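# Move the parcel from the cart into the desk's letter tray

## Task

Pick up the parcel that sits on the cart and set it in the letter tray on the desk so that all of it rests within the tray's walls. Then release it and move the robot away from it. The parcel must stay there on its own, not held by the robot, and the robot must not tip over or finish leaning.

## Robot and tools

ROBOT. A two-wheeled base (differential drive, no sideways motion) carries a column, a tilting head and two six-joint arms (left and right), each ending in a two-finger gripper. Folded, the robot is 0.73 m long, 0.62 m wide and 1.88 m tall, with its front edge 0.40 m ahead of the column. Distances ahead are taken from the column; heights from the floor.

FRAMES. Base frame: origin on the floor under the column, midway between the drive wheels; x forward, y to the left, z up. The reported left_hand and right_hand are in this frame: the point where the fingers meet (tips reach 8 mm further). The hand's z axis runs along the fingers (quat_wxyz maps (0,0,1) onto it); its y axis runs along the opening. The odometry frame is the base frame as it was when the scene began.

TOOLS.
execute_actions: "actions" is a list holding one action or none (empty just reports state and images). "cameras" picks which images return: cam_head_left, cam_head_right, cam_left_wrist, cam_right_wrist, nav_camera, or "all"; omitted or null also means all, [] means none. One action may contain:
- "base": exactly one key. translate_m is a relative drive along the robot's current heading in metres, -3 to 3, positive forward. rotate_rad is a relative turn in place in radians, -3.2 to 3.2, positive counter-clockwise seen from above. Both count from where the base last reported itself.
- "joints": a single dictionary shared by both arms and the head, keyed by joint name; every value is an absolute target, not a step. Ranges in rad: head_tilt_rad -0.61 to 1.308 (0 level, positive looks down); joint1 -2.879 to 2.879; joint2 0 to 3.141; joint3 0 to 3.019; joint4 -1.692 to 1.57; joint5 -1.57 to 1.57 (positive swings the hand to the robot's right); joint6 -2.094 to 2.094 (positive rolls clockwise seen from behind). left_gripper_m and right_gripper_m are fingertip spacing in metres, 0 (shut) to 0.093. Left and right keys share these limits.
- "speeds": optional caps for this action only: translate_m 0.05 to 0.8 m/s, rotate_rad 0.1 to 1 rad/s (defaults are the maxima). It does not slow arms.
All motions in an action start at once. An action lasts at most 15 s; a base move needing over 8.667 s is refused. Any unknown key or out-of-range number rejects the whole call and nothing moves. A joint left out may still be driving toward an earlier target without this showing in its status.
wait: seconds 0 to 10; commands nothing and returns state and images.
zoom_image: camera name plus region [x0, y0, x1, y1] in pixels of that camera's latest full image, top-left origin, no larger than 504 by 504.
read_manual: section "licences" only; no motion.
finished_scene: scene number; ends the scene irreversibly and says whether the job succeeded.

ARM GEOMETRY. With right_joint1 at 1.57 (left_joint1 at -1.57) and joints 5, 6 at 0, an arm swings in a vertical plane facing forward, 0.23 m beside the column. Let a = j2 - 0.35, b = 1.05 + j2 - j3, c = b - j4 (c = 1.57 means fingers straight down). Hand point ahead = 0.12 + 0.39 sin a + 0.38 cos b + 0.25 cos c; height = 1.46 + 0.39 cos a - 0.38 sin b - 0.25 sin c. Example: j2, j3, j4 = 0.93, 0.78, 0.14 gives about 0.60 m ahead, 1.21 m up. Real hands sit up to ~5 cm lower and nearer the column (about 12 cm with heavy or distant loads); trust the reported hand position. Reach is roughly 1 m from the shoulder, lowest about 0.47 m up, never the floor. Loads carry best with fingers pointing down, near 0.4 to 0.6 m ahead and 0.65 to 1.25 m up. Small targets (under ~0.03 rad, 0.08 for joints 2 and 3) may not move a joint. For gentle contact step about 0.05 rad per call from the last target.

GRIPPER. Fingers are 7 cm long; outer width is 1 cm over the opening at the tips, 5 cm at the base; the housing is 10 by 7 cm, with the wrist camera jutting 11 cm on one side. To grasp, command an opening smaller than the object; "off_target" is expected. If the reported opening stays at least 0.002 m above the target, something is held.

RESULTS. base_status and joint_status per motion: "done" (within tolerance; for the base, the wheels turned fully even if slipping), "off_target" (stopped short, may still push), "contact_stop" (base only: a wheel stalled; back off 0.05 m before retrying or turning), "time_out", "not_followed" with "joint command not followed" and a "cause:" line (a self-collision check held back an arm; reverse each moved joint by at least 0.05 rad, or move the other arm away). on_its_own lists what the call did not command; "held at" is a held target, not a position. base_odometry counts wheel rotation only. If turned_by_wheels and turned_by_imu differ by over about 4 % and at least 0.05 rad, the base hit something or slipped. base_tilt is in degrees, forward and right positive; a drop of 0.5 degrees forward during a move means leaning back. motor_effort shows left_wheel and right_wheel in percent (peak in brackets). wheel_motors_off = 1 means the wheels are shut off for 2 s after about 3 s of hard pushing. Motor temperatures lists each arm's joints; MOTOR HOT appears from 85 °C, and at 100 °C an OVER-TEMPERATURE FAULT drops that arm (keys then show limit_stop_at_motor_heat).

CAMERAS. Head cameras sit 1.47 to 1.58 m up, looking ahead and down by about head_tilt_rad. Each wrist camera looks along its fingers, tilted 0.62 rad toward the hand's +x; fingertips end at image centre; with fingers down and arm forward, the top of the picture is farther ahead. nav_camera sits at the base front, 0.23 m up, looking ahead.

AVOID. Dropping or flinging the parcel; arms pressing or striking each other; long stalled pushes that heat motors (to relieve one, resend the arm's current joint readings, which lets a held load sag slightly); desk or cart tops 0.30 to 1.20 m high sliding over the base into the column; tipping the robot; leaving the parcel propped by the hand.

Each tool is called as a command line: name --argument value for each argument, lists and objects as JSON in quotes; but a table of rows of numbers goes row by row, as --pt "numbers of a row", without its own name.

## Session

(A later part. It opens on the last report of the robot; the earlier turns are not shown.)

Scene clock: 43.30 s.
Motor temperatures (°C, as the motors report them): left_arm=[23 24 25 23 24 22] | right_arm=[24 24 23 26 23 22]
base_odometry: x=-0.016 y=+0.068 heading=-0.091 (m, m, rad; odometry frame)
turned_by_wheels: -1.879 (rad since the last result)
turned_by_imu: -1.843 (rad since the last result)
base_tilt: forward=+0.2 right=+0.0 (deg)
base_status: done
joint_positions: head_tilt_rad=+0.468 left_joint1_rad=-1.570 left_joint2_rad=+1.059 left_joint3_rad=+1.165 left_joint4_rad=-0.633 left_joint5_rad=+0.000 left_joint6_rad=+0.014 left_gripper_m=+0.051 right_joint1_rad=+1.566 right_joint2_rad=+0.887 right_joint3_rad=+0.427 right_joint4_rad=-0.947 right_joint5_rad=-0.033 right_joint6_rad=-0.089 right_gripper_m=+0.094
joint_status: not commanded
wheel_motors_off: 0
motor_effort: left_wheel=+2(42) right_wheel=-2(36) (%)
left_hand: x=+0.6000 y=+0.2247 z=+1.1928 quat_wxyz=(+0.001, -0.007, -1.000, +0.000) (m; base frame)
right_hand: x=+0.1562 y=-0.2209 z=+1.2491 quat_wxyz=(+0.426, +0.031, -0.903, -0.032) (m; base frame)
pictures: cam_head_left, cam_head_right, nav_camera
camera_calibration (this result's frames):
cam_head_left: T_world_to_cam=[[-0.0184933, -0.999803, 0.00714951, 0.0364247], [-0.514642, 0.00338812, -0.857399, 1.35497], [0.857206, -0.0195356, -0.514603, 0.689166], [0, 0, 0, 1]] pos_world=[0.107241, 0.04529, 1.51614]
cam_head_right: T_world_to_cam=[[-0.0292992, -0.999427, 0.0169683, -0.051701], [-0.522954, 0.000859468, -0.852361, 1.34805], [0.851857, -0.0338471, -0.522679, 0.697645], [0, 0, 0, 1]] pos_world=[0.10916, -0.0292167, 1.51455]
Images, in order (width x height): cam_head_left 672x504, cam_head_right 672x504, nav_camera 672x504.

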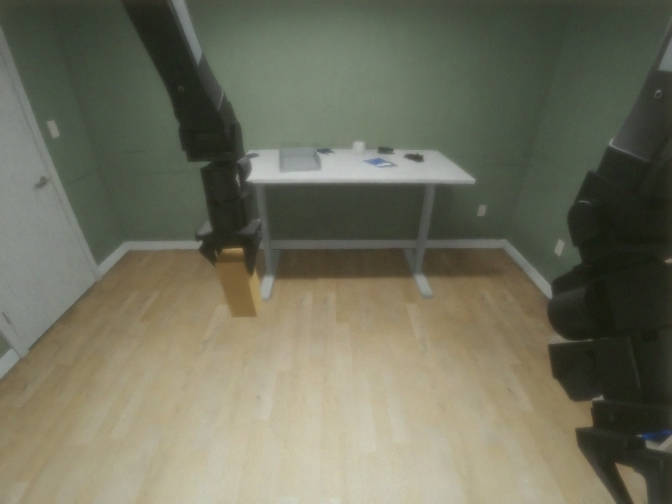

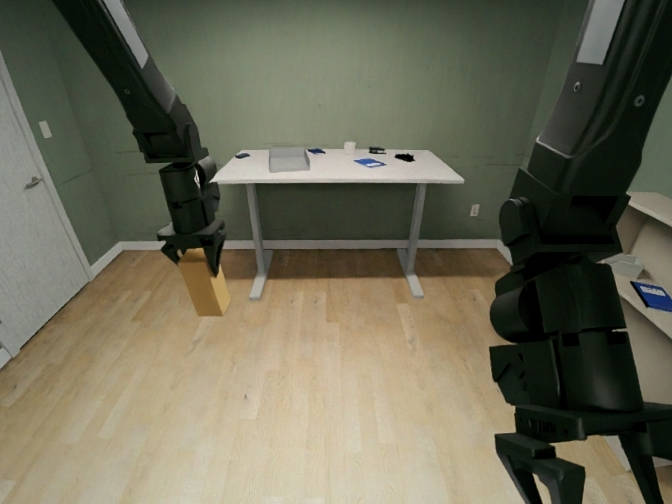

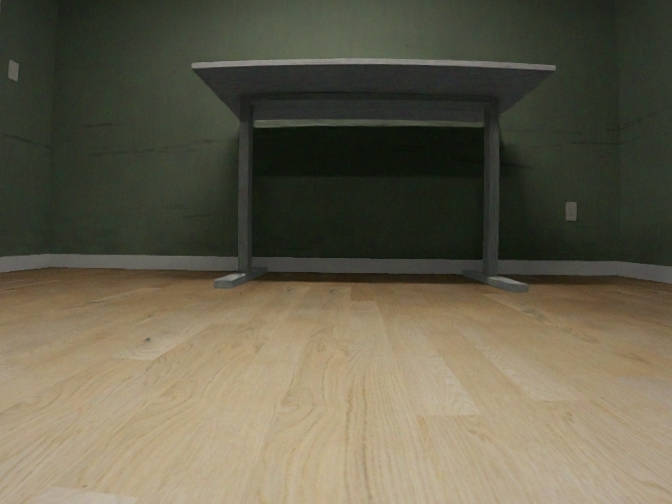

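execute_actions --actions '[{"base":{"translate_m":1.4},"joints":{"head_tilt_rad":0.8}}]' --cameras '["cam_head_left","cam_head_right","cam_left_wrist"]'

Scene clock: 47.33 s.
Motor temperatures (°C, as the motors report them): left_arm=[23 24 25 23 24 22] | right_arm=[24 24 23 26 23 22]
base_odometry: x=+1.378 y=-0.060 heading=-0.092 (m, m, rad; odometry frame)
turned_by_wheels: +0.000 (rad since the last result)
turned_by_imu: +0.003 (rad since the last result)
base_tilt: forward=+0.2 right=+0.0 (deg)
base_status: done
joint_positions: head_tilt_rad=+0.803 left_joint1_rad=-1.570 left_joint2_rad=+1.059 left_joint3_rad=+1.164 left_joint4_rad=-0.633 left_joint5_rad=+0.000 left_joint6_rad=+0.014 left_gripper_m=+0.051 right_joint1_rad=+1.566 right_joint2_rad=+0.887 right_joint3_rad=+0.429 right_joint4_rad=-0.947 right_joint5_rad=-0.033 right_joint6_rad=-0.089 right_gripper_m=+0.094
joint_status: all done
wheel_motors_off: 0
motor_effort: left_wheel=+0(52) right_wheel=-1(47) (%)
left_hand: x=+0.5988 y=+0.2247 z=+1.1922 quat_wxyz=(+0.002, -0.007, -1.000, +0.000) (m; base frame)
right_hand: x=+0.1573 y=-0.2209 z=+1.2487 quat_wxyz=(+0.425, +0.031, -0.904, -0.032) (m; base frame)
pictures: cam_head_left, cam_head_right, cam_left_wrist
camera_calibration (this result's frames):
cam_head_left: T_world_to_cam=[[-0.0151216, -0.999803, 0.012824, 0.0275174], [-0.767576, 0.00338812, -0.640949, 1.03429], [0.64078, -0.0195356, -0.767476, 1.08941], [0, 0, 0, 1]] pos_world=[0.0962355, 0.04529, 1.49867]
cam_head_right: T_world_to_cam=[[-0.0221055, -0.999427, 0.0256459, -0.0654242], [-0.773773, 0.000859468, -0.633462, 1.02349], [0.633077, -0.0338471, -0.773349, 1.09462], [0, 0, 0, 1]] pos_world=[0.0975265, -0.0292167, 1.49654]
cam_left_wrist: T_world_to_cam=[[-0.0168755, -0.999831, 0.00731611, 0.225148], [-0.800548, 0.0178951, 0.599002, -0.235591], [-0.599031, 0.00425158, -0.800714, 1.43366], [0, 0, 0, 1]] pos_world=[0.674005, 0.223231, 1.28742]
Images, in order (width x height): cam_head_left 672x504, cam_head_right 672x504, cam_left_wrist 672x504.

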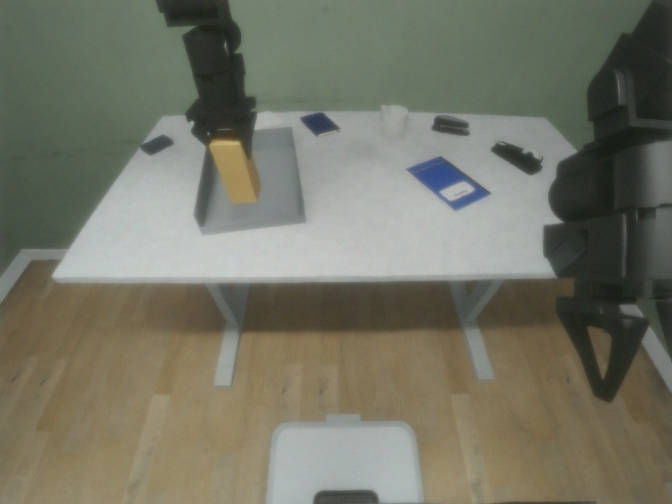

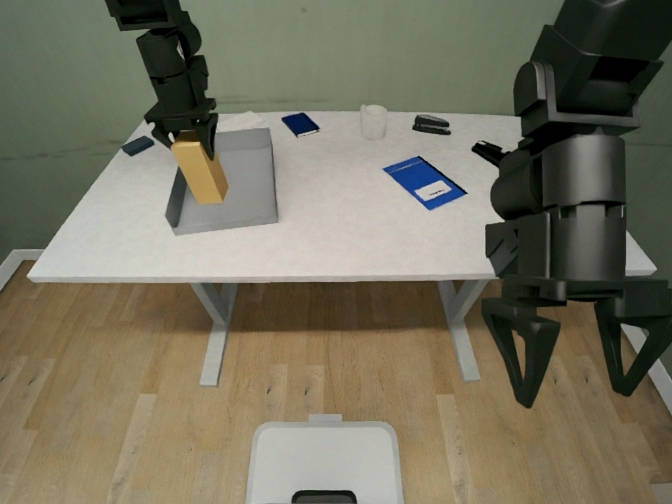

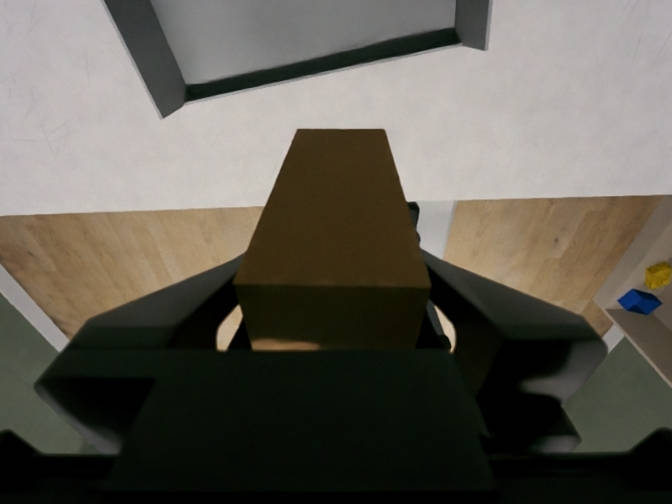

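execute_actions --actions '[{"joints":{"left_joint4_rad":0.7,"left_joint5_rad":-0.15}}]' --cameras '[]'

execute_actions --actions '[{"joints":{"left_joint2_rad":1.795,"left_joint3_rad":1.337,"left_joint4_rad":1.208}}]' --cameras '["cam_head_left","cam_head_right","cam_left_wrist"]'

Scene clock: 50.00 s.
Motor temperatures (°C, as the motors report them): left_arm=[23 24 25 23 24 22] | right_arm=[24 24 23 26 23 22]
base_odometry: x=+1.378 y=-0.060 heading=-0.092 (m, m, rad; odometry frame)
turned_by_wheels: +0.000 (rad since the last result)
turned_by_imu: +0.000 (rad since the last result)
base_tilt: forward=+0.3 right=+0.0 (deg)
base_status: not commanded
joint_positions: head_tilt_rad=+0.803 left_joint1_rad=-1.570 left_joint2_rad=+1.059 left_joint3_rad=+1.164 left_joint4_rad=+0.679 left_joint5_rad=-0.148 left_joint6_rad=+0.014 left_gripper_m=+0.051 right_joint1_rad=+1.566 right_joint2_rad=+0.887 right_joint3_rad=+0.429 right_joint4_rad=-0.947 right_joint5_rad=-0.033 right_joint6_rad=-0.089 right_gripper_m=+0.094
joint_status: all done
wheel_motors_off: 0
motor_effort: left_wheel=+0(1) right_wheel=+0(0) (%)
left_hand: x=+0.8357 y=+0.2500 z=+1.3741 quat_wxyz=(-0.606, +0.039, -0.792, -0.063) (m; base frame)
right_hand: x=+0.1573 y=-0.2209 z=+1.2487 quat_wxyz=(+0.425, +0.031, -0.904, -0.032) (m; base frame)
pictures: none
No camera images: the call's "cameras" was empty. Leave "cameras" out to get every camera's image.

Scene clock: 51.60 s.
Motor temperatures (°C, as the motors report them): left_arm=[23 24 25 23 24 22] | right_arm=[24 24 23 26 23 22]
base_odometry: x=+1.378 y=-0.060 heading=-0.092 (m, m, rad; odometry frame)
turned_by_wheels: +0.000 (rad since the last result)
turned_by_imu: +0.000 (rad since the last result)
base_tilt: forward=+0.2 right=+0.0 (deg)
base_status: not commanded
joint_positions: head_tilt_rad=+0.803 left_joint1_rad=-1.570 left_joint2_rad=+1.809 left_joint3_rad=+1.329 left_joint4_rad=+1.188 left_joint5_rad=-0.148 left_joint6_rad=+0.009 left_gripper_m=+0.051 right_joint1_rad=+1.566 right_joint2_rad=+0.887 right_joint3_rad=+0.429 right_joint4_rad=-0.947 right_joint5_rad=-0.033 right_joint6_rad=-0.089 right_gripper_m=+0.094
joint_status: all done
wheel_motors_off: 0
motor_effort: left_wheel=+1(0) right_wheel=+1(2) (%)
left_hand: x=+0.7531 y=+0.2501 z=+1.0345 quat_wxyz=(-0.575, +0.039, -0.814, -0.063) (m; base frame)
right_hand: x=+0.1573 y=-0.2209 z=+1.2487 quat_wxyz=(+0.425, +0.031, -0.904, -0.032) (m; base frame)
pictures: cam_head_left, cam_head_right, cam_left_wrist
camera_calibration (this result's frames):
cam_head_left: T_world_to_cam=[[-0.0151216, -0.999803, 0.012824, 0.0275174], [-0.767576, 0.00338812, -0.640949, 1.03429], [0.64078, -0.0195356, -0.767476, 1.08941], [0, 0, 0, 1]] pos_world=[0.0962355, 0.04529, 1.49867]
cam_head_right: T_world_to_cam=[[-0.0221055, -0.999427, 0.0256459, -0.0654242], [-0.773773, 0.000859468, -0.633462, 1.02349], [0.633077, -0.0338471, -0.773349, 1.09462], [0, 0, 0, 1]] pos_world=[0.0975265, -0.0292167, 1.49654]
cam_left_wrist: T_world_to_cam=[[0.127622, -0.990086, -0.0586795, 0.211284], [-0.82493, -0.0731147, -0.560486, 1.22252], [0.550639, 0.119937, -0.826082, 0.531237], [0, 0, 0, 1]] pos_world=[0.689006, 0.234859, 1.13645]
Images, in order (width x height): cam_head_left 672x504, cam_head_right 672x504, cam_left_wrist 672x504.

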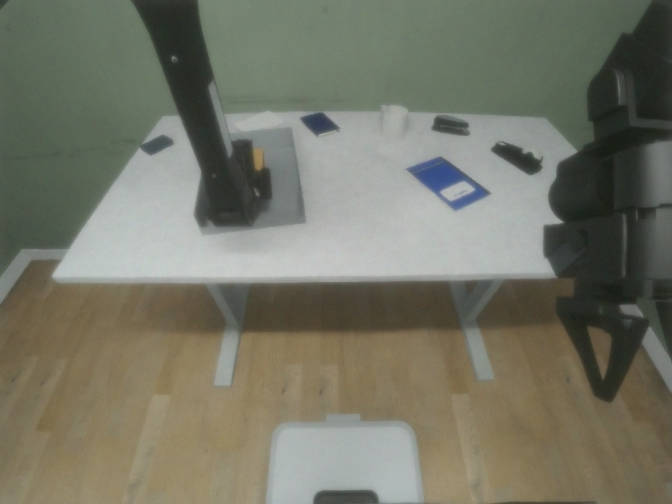

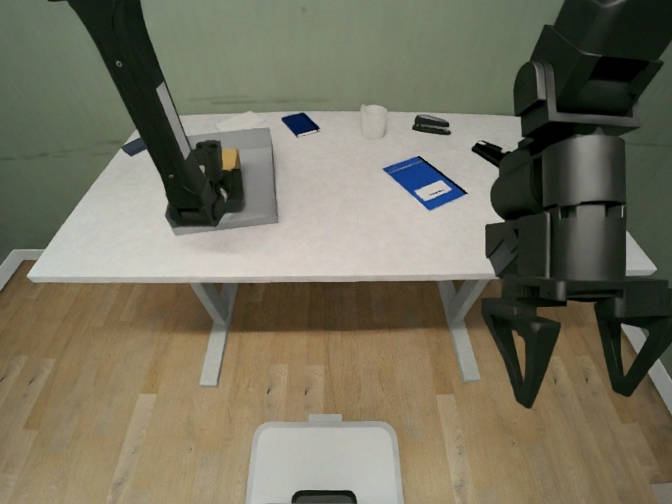

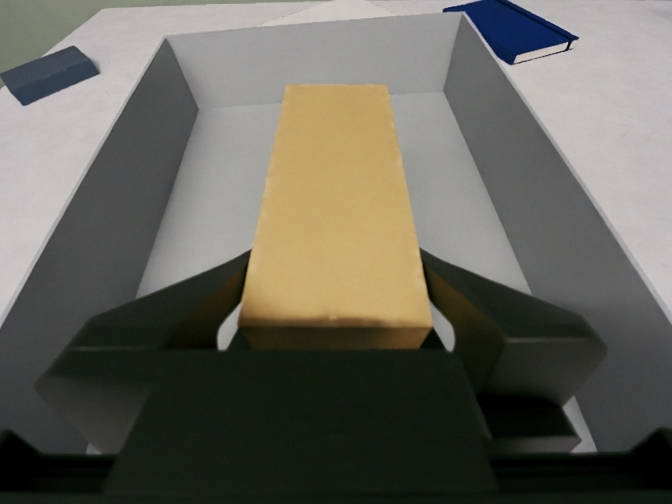

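execute_actions --actions '[{"joints":{"left_joint2_rad":1.87,"left_joint3_rad":1.42,"left_joint4_rad":1.21}}]' --cameras '["cam_head_right","cam_left_wrist"]'

Scene clock: 52.87 s.
Motor temperatures (°C, as the motors report them): left_arm=[23 24 25 23 24 22] | right_arm=[24 24 23 26 23 22]
base_odometry: x=+1.378 y=-0.060 heading=-0.092 (m, m, rad; odometry frame)
turned_by_wheels: +0.000 (rad since the last result)
turned_by_imu: +0.000 (rad since the last result)
base_tilt: forward=+0.2 right=+0.0 (deg)
base_status: not commanded
joint_positions: head_tilt_rad=+0.803 left_joint1_rad=-1.570 left_joint2_rad=+1.864 left_joint3_rad=+1.415 left_joint4_rad=+1.188 left_joint5_rad=-0.148 left_joint6_rad=+0.009 left_gripper_m=+0.051 right_joint1_rad=+1.566 right_joint2_rad=+0.887 right_joint3_rad=+0.429 right_joint4_rad=-0.947 right_joint5_rad=-0.033 right_joint6_rad=-0.089 right_gripper_m=+0.094
joint_status: all done
wheel_motors_off: 0
motor_effort: left_wheel=+1(2) right_wheel=+1(1) (%)
left_hand: x=+0.7691 y=+0.2501 z=+1.0212 quat_wxyz=(-0.588, +0.040, -0.805, -0.062) (m; base frame)
right_hand: x=+0.1573 y=-0.2209 z=+1.2487 quat_wxyz=(+0.425, +0.031, -0.904, -0.032) (m; base frame)
pictures: cam_head_right, cam_left_wrist
camera_calibration (this result's frames):
cam_head_right: T_world_to_cam=[[-0.0221056, -0.999427, 0.0256459, -0.0654242], [-0.773773, 0.000859468, -0.633462, 1.02349], [0.633077, -0.0338471, -0.773349, 1.09462], [0, 0, 0, 1]] pos_world=[0.0975265, -0.0292167, 1.49654]
cam_left_wrist: T_world_to_cam=[[0.129384, -0.990087, -0.0546653, 0.203007], [-0.806997, -0.0731029, -0.586013, 1.24061], [0.576207, 0.119936, -0.808456, 0.473757], [0, 0, 0, 1]] pos_world=[0.701917, 0.234866, 1.12112]
Images, in order (width x height): cam_head_right 672x504, cam_left_wrist 672x504.

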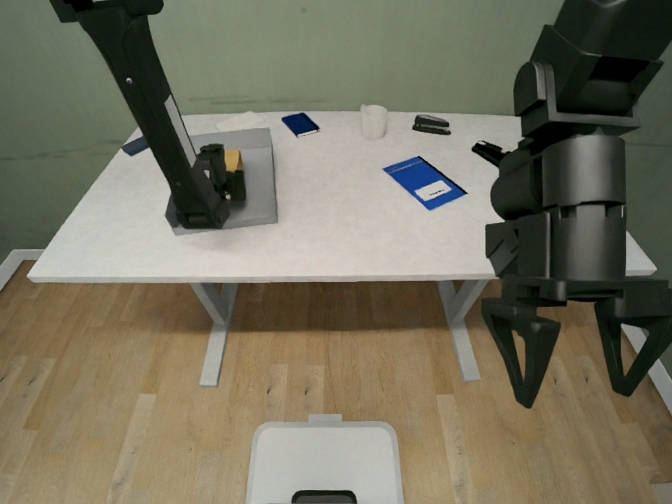

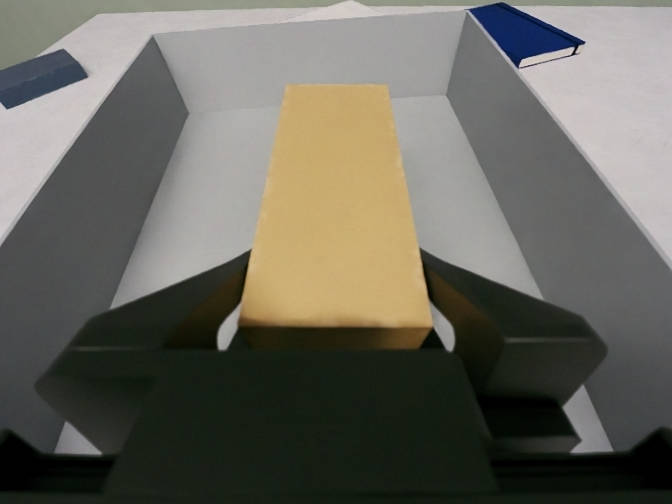

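In the air still. Lower further.

execute_actions --actions '[{"joints":{"left_joint2_rad":1.93,"left_joint3_rad":1.46}}]' --cameras '["cam_head_right","cam_left_wrist"]'

Scene clock: 53.73 s.
Motor temperatures (°C, as the motors report them): left_arm=[23 24 25 23 24 22] | right_arm=[24 24 23 26 23 22]
base_odometry: x=+1.378 y=-0.060 heading=-0.092 (m, m, rad; odometry frame)
turned_by_wheels: +0.000 (rad since the last result)
turned_by_imu: +0.000 (rad since the last result)
base_tilt: forward=+0.3 right=+0.0 (deg)
base_status: not commanded
joint_positions: head_tilt_rad=+0.803 left_joint1_rad=-1.570 left_joint2_rad=+1.926 left_joint3_rad=+1.456 left_joint4_rad=+1.197 left_joint5_rad=-0.148 left_joint6_rad=+0.008 left_gripper_m=+0.051 right_joint1_rad=+1.566 right_joint2_rad=+0.887 right_joint3_rad=+0.429 right_joint4_rad=-0.947 right_joint5_rad=-0.033 right_joint6_rad=-0.089 right_gripper_m=+0.094
joint_status: all done
wheel_motors_off: 0
motor_effort: left_wheel=-1(1) right_wheel=+1(1) (%)
left_hand: x=+0.7605 y=+0.2501 z=+0.9940 quat_wxyz=(-0.583, +0.040, -0.809, -0.062) (m; base frame)
right_hand: x=+0.1573 y=-0.2209 z=+1.2487 quat_wxyz=(+0.425, +0.031, -0.904, -0.032) (m; base frame)
pictures: cam_head_right, cam_left_wrist
camera_calibration (this result's frames):
cam_head_right: T_world_to_cam=[[-0.0221056, -0.999427, 0.0256459, -0.0654242], [-0.773773, 0.000859468, -0.633462, 1.02349], [0.633077, -0.0338471, -0.773349, 1.09462], [0, 0, 0, 1]] pos_world=[0.0975265, -0.0292167, 1.49654]
cam_left_wrist: T_world_to_cam=[[0.129095, -0.9901, -0.0551039, 0.20331], [-0.813747, -0.0740168, -0.576487, 1.21357], [0.566701, 0.119262, -0.815246, 0.470922], [0, 0, 0, 1]] pos_world=[0.694418, 0.234958, 1.09473]
Images, in order (width x height): cam_head_right 672x504, cam_left_wrist 672x504.

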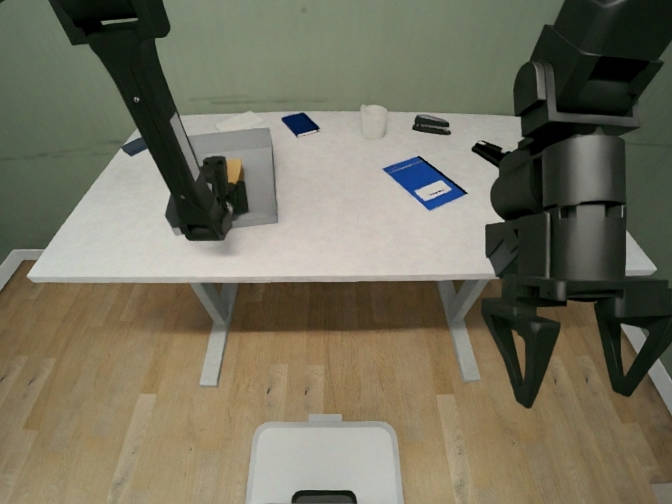

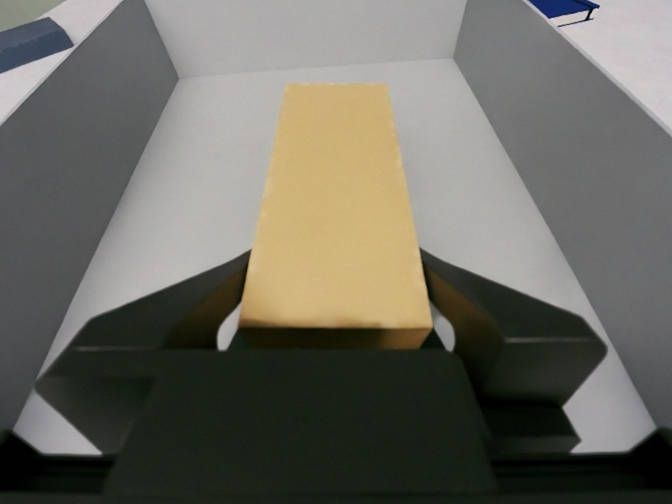

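execute_actions --actions '[{"joints":{"left_joint2_rad":1.965,"left_joint3_rad":1.49}}]' --cameras '["cam_left_wrist"]'

Scene clock: 54.40 s.
Motor temperatures (°C, as the motors report them): left_arm=[23 24 25 23 24 22] | right_arm=[24 24 23 26 23 22]
base_odometry: x=+1.378 y=-0.060 heading=-0.092 (m, m, rad; odometry frame)
turned_by_wheels: +0.000 (rad since the last result)
turned_by_imu: +0.000 (rad since the last result)
base_tilt: forward=+0.3 right=+0.0 (deg)
base_status: not commanded
joint_positions: head_tilt_rad=+0.803 left_joint1_rad=-1.570 left_joint2_rad=+1.942 left_joint3_rad=+1.484 left_joint4_rad=+1.200 left_joint5_rad=-0.148 left_joint6_rad=+0.008 left_gripper_m=+0.051 right_joint1_rad=+1.566 right_joint2_rad=+0.887 right_joint3_rad=+0.429 right_joint4_rad=-0.947 right_joint5_rad=-0.033 right_joint6_rad=-0.089 right_gripper_m=+0.094
joint_status: all done
wheel_motors_off: 0
motor_effort: left_wheel=-1(1) right_wheel=+1(2) (%)
left_hand: x=+0.7665 y=+0.2501 z=+0.9922 quat_wxyz=(-0.590, +0.040, -0.804, -0.062) (m; base frame)
right_hand: x=+0.1573 y=-0.2209 z=+1.2487 quat_wxyz=(+0.425, +0.031, -0.904, -0.032) (m; base frame)
pictures: cam_left_wrist
camera_calibration (this result's frames):
cam_left_wrist: T_world_to_cam=[[0.129956, -0.990101, -0.0530316, 0.199712], [-0.804407, -0.0740108, -0.58945, 1.22312], [0.57969, 0.119262, -0.806062, 0.446912], [0, 0, 0, 1]] pos_world=[0.698861, 0.23496, 1.0918]
Images, in order (width x height): cam_left_wrist 672x504.

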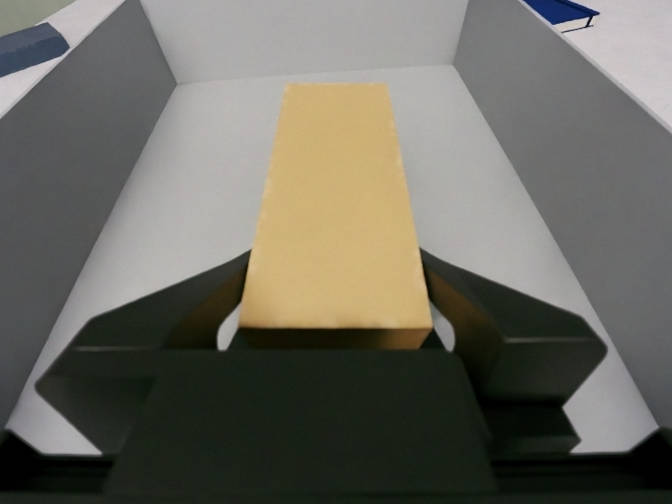

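In contact. Release.

execute_actions --actions '[{"joints":{"left_gripper_m":0.085,"left_joint2_rad":1.93}}]' --cameras '["cam_left_wrist"]'

execute_actions --actions '[{"joints":{"left_joint2_rad":1.6,"left_joint3_rad":1.2}}]' --cameras '[]'

execute_actions --actions '[{"base":{"translate_m":-0.4}}]' --cameras '["cam_head_right","cam_left_wrist"]'

Scene clock: 55.30 s.
Motor temperatures (°C, as the motors report them): left_arm=[23 24 25 23 24 22] | right_arm=[24 24 23 26 23 22]
base_odometry: x=+1.378 y=-0.060 heading=-0.092 (m, m, rad; odometry frame)
turned_by_wheels: +0.000 (rad since the last result)
turned_by_imu: +0.000 (rad since the last result)
base_tilt: forward=+0.2 right=-0.1 (deg)
base_status: not commanded
joint_positions: head_tilt_rad=+0.803 left_joint1_rad=-1.570 left_joint2_rad=+1.941 left_joint3_rad=+1.484 left_joint4_rad=+1.200 left_joint5_rad=-0.148 left_joint6_rad=+0.008 left_gripper_m=+0.085 right_joint1_rad=+1.566 right_joint2_rad=+0.887 right_joint3_rad=+0.429 right_joint4_rad=-0.947 right_joint5_rad=-0.033 right_joint6_rad=-0.089 right_gripper_m=+0.094
joint_status: all done
wheel_motors_off: 0
motor_effort: left_wheel=+0(0) right_wheel=+2(0) (%)
left_hand: x=+0.7667 y=+0.2502 z=+0.9924 quat_wxyz=(-0.590, +0.040, -0.804, -0.062) (m; base frame)
right_hand: x=+0.1573 y=-0.2209 z=+1.2487 quat_wxyz=(+0.425, +0.031, -0.904, -0.032) (m; base frame)
pictures: cam_left_wrist
camera_calibration (this result's frames):
cam_left_wrist: T_world_to_cam=[[0.130337, -0.990047, -0.0530952, 0.199526], [-0.804155, -0.074236, -0.589766, 1.22358], [0.579954, 0.119565, -0.805827, 0.446495], [0, 0, 0, 1]] pos_world=[0.698997, 0.234989, 1.09202]
Images, in order (width x height): cam_left_wrist 672x504.

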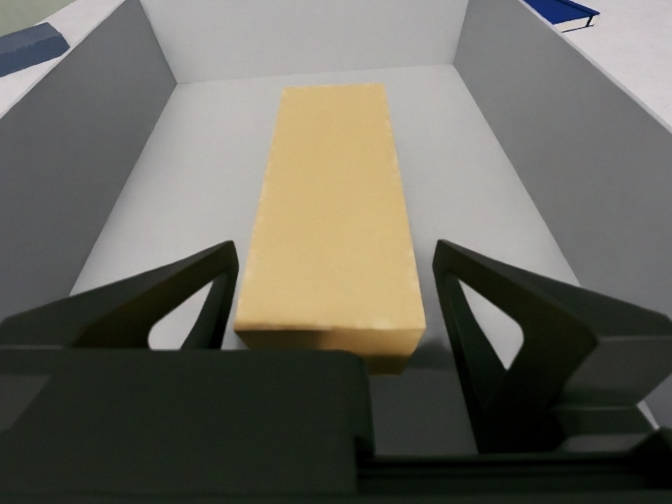

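Scene clock: 56.60 s.
Motor temperatures (°C, as the motors report them): left_arm=[23 24 25 23 24 22] | right_arm=[24 24 23 26 23 22]
base_odometry: x=+1.378 y=-0.060 heading=-0.092 (m, m, rad; odometry frame)
turned_by_wheels: +0.000 (rad since the last result)
turned_by_imu: +0.000 (rad since the last result)
base_tilt: forward=+0.2 right=+0.0 (deg)
base_status: not commanded
joint_positions: head_tilt_rad=+0.803 left_joint1_rad=-1.570 left_joint2_rad=+1.585 left_joint3_rad=+1.199 left_joint4_rad=+1.203 left_joint5_rad=-0.148 left_joint6_rad=+0.008 left_gripper_m=+0.085 right_joint1_rad=+1.566 right_joint2_rad=+0.887 right_joint3_rad=+0.429 right_joint4_rad=-0.947 right_joint5_rad=-0.033 right_joint6_rad=-0.089 right_gripper_m=+0.094
joint_status: all done
wheel_motors_off: 0
motor_effort: left_wheel=-1(1) right_wheel=+0(0) (%)
left_hand: x=+0.7776 y=+0.2501 z=+1.1470 quat_wxyz=(-0.619, +0.043, -0.782, -0.061) (m; base frame)
right_hand: x=+0.1573 y=-0.2209 z=+1.2487 quat_wxyz=(+0.425, +0.031, -0.904, -0.032) (m; base frame)
pictures: none
No camera images: the call's "cameras" was empty. Leave "cameras" out to get every camera's image.

Scene clock: 58.83 s.
Motor temperatures (°C, as the motors report them): left_arm=[23 24 25 23 24 22] | right_arm=[24 24 23 26 23 22]
base_odometry: x=+0.980 y=-0.023 heading=-0.091 (m, m, rad; odometry frame)
turned_by_wheels: +0.000 (rad since the last result)
turned_by_imu: +0.000 (rad since the last result)
base_tilt: forward=+0.3 right=+0.0 (deg)
base_status: done
joint_positions: head_tilt_rad=+0.803 left_joint1_rad=-1.570 left_joint2_rad=+1.588 left_joint3_rad=+1.194 left_joint4_rad=+1.203 left_joint5_rad=-0.148 left_joint6_rad=+0.008 left_gripper_m=+0.085 right_joint1_rad=+1.566 right_joint2_rad=+0.887 right_joint3_rad=+0.426 right_joint4_rad=-0.947 right_joint5_rad=-0.033 right_joint6_rad=-0.089 right_gripper_m=+0.094
joint_status: not commanded
wheel_motors_off: 0
motor_effort: left_wheel=+0(43) right_wheel=-2(38) (%)
left_hand: x=+0.7745 y=+0.2502 z=+1.1440 quat_wxyz=(-0.616, +0.043, -0.784, -0.061) (m; base frame)
right_hand: x=+0.1558 y=-0.2209 z=+1.2492 quat_wxyz=(+0.427, +0.031, -0.903, -0.032) (m; base frame)
pictures: cam_head_right, cam_left_wrist
camera_calibration (this result's frames):
cam_head_right: T_world_to_cam=[[-0.0220959, -0.999427, 0.0256542, -0.0654375], [-0.774011, 0.000859468, -0.633171, 1.02305], [0.632786, -0.0338471, -0.773587, 1.095], [0, 0, 0, 1]] pos_world=[0.0975101, -0.0292167, 1.49652]
cam_left_wrist: T_world_to_cam=[[0.133884, -0.989996, -0.0445374, 0.194018], [-0.76373, -0.0744368, -0.64123, 1.3469], [0.6315, 0.119865, -0.766055, 0.478587], [0, 0, 0, 1]] pos_world=[0.700462, 0.23497, 1.23894]
Images, in order (width x height): cam_head_right 672x504, cam_left_wrist 672x504.

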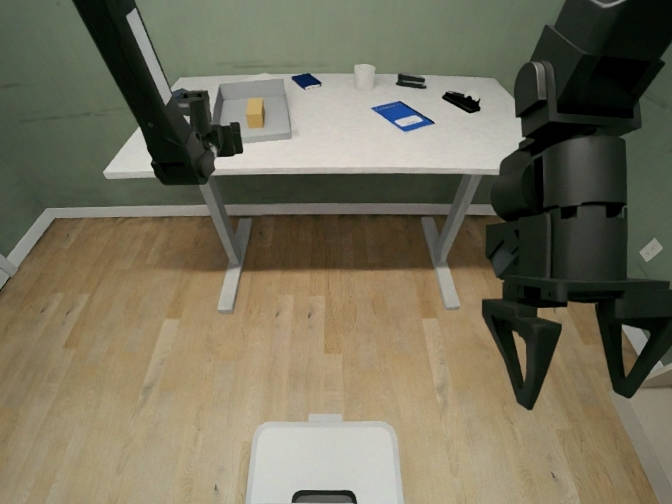

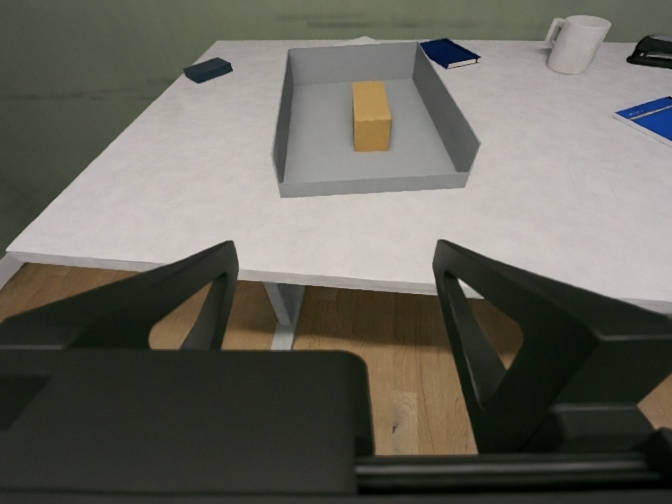

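finished_scene --scene 1

The scene is finished: the task was done.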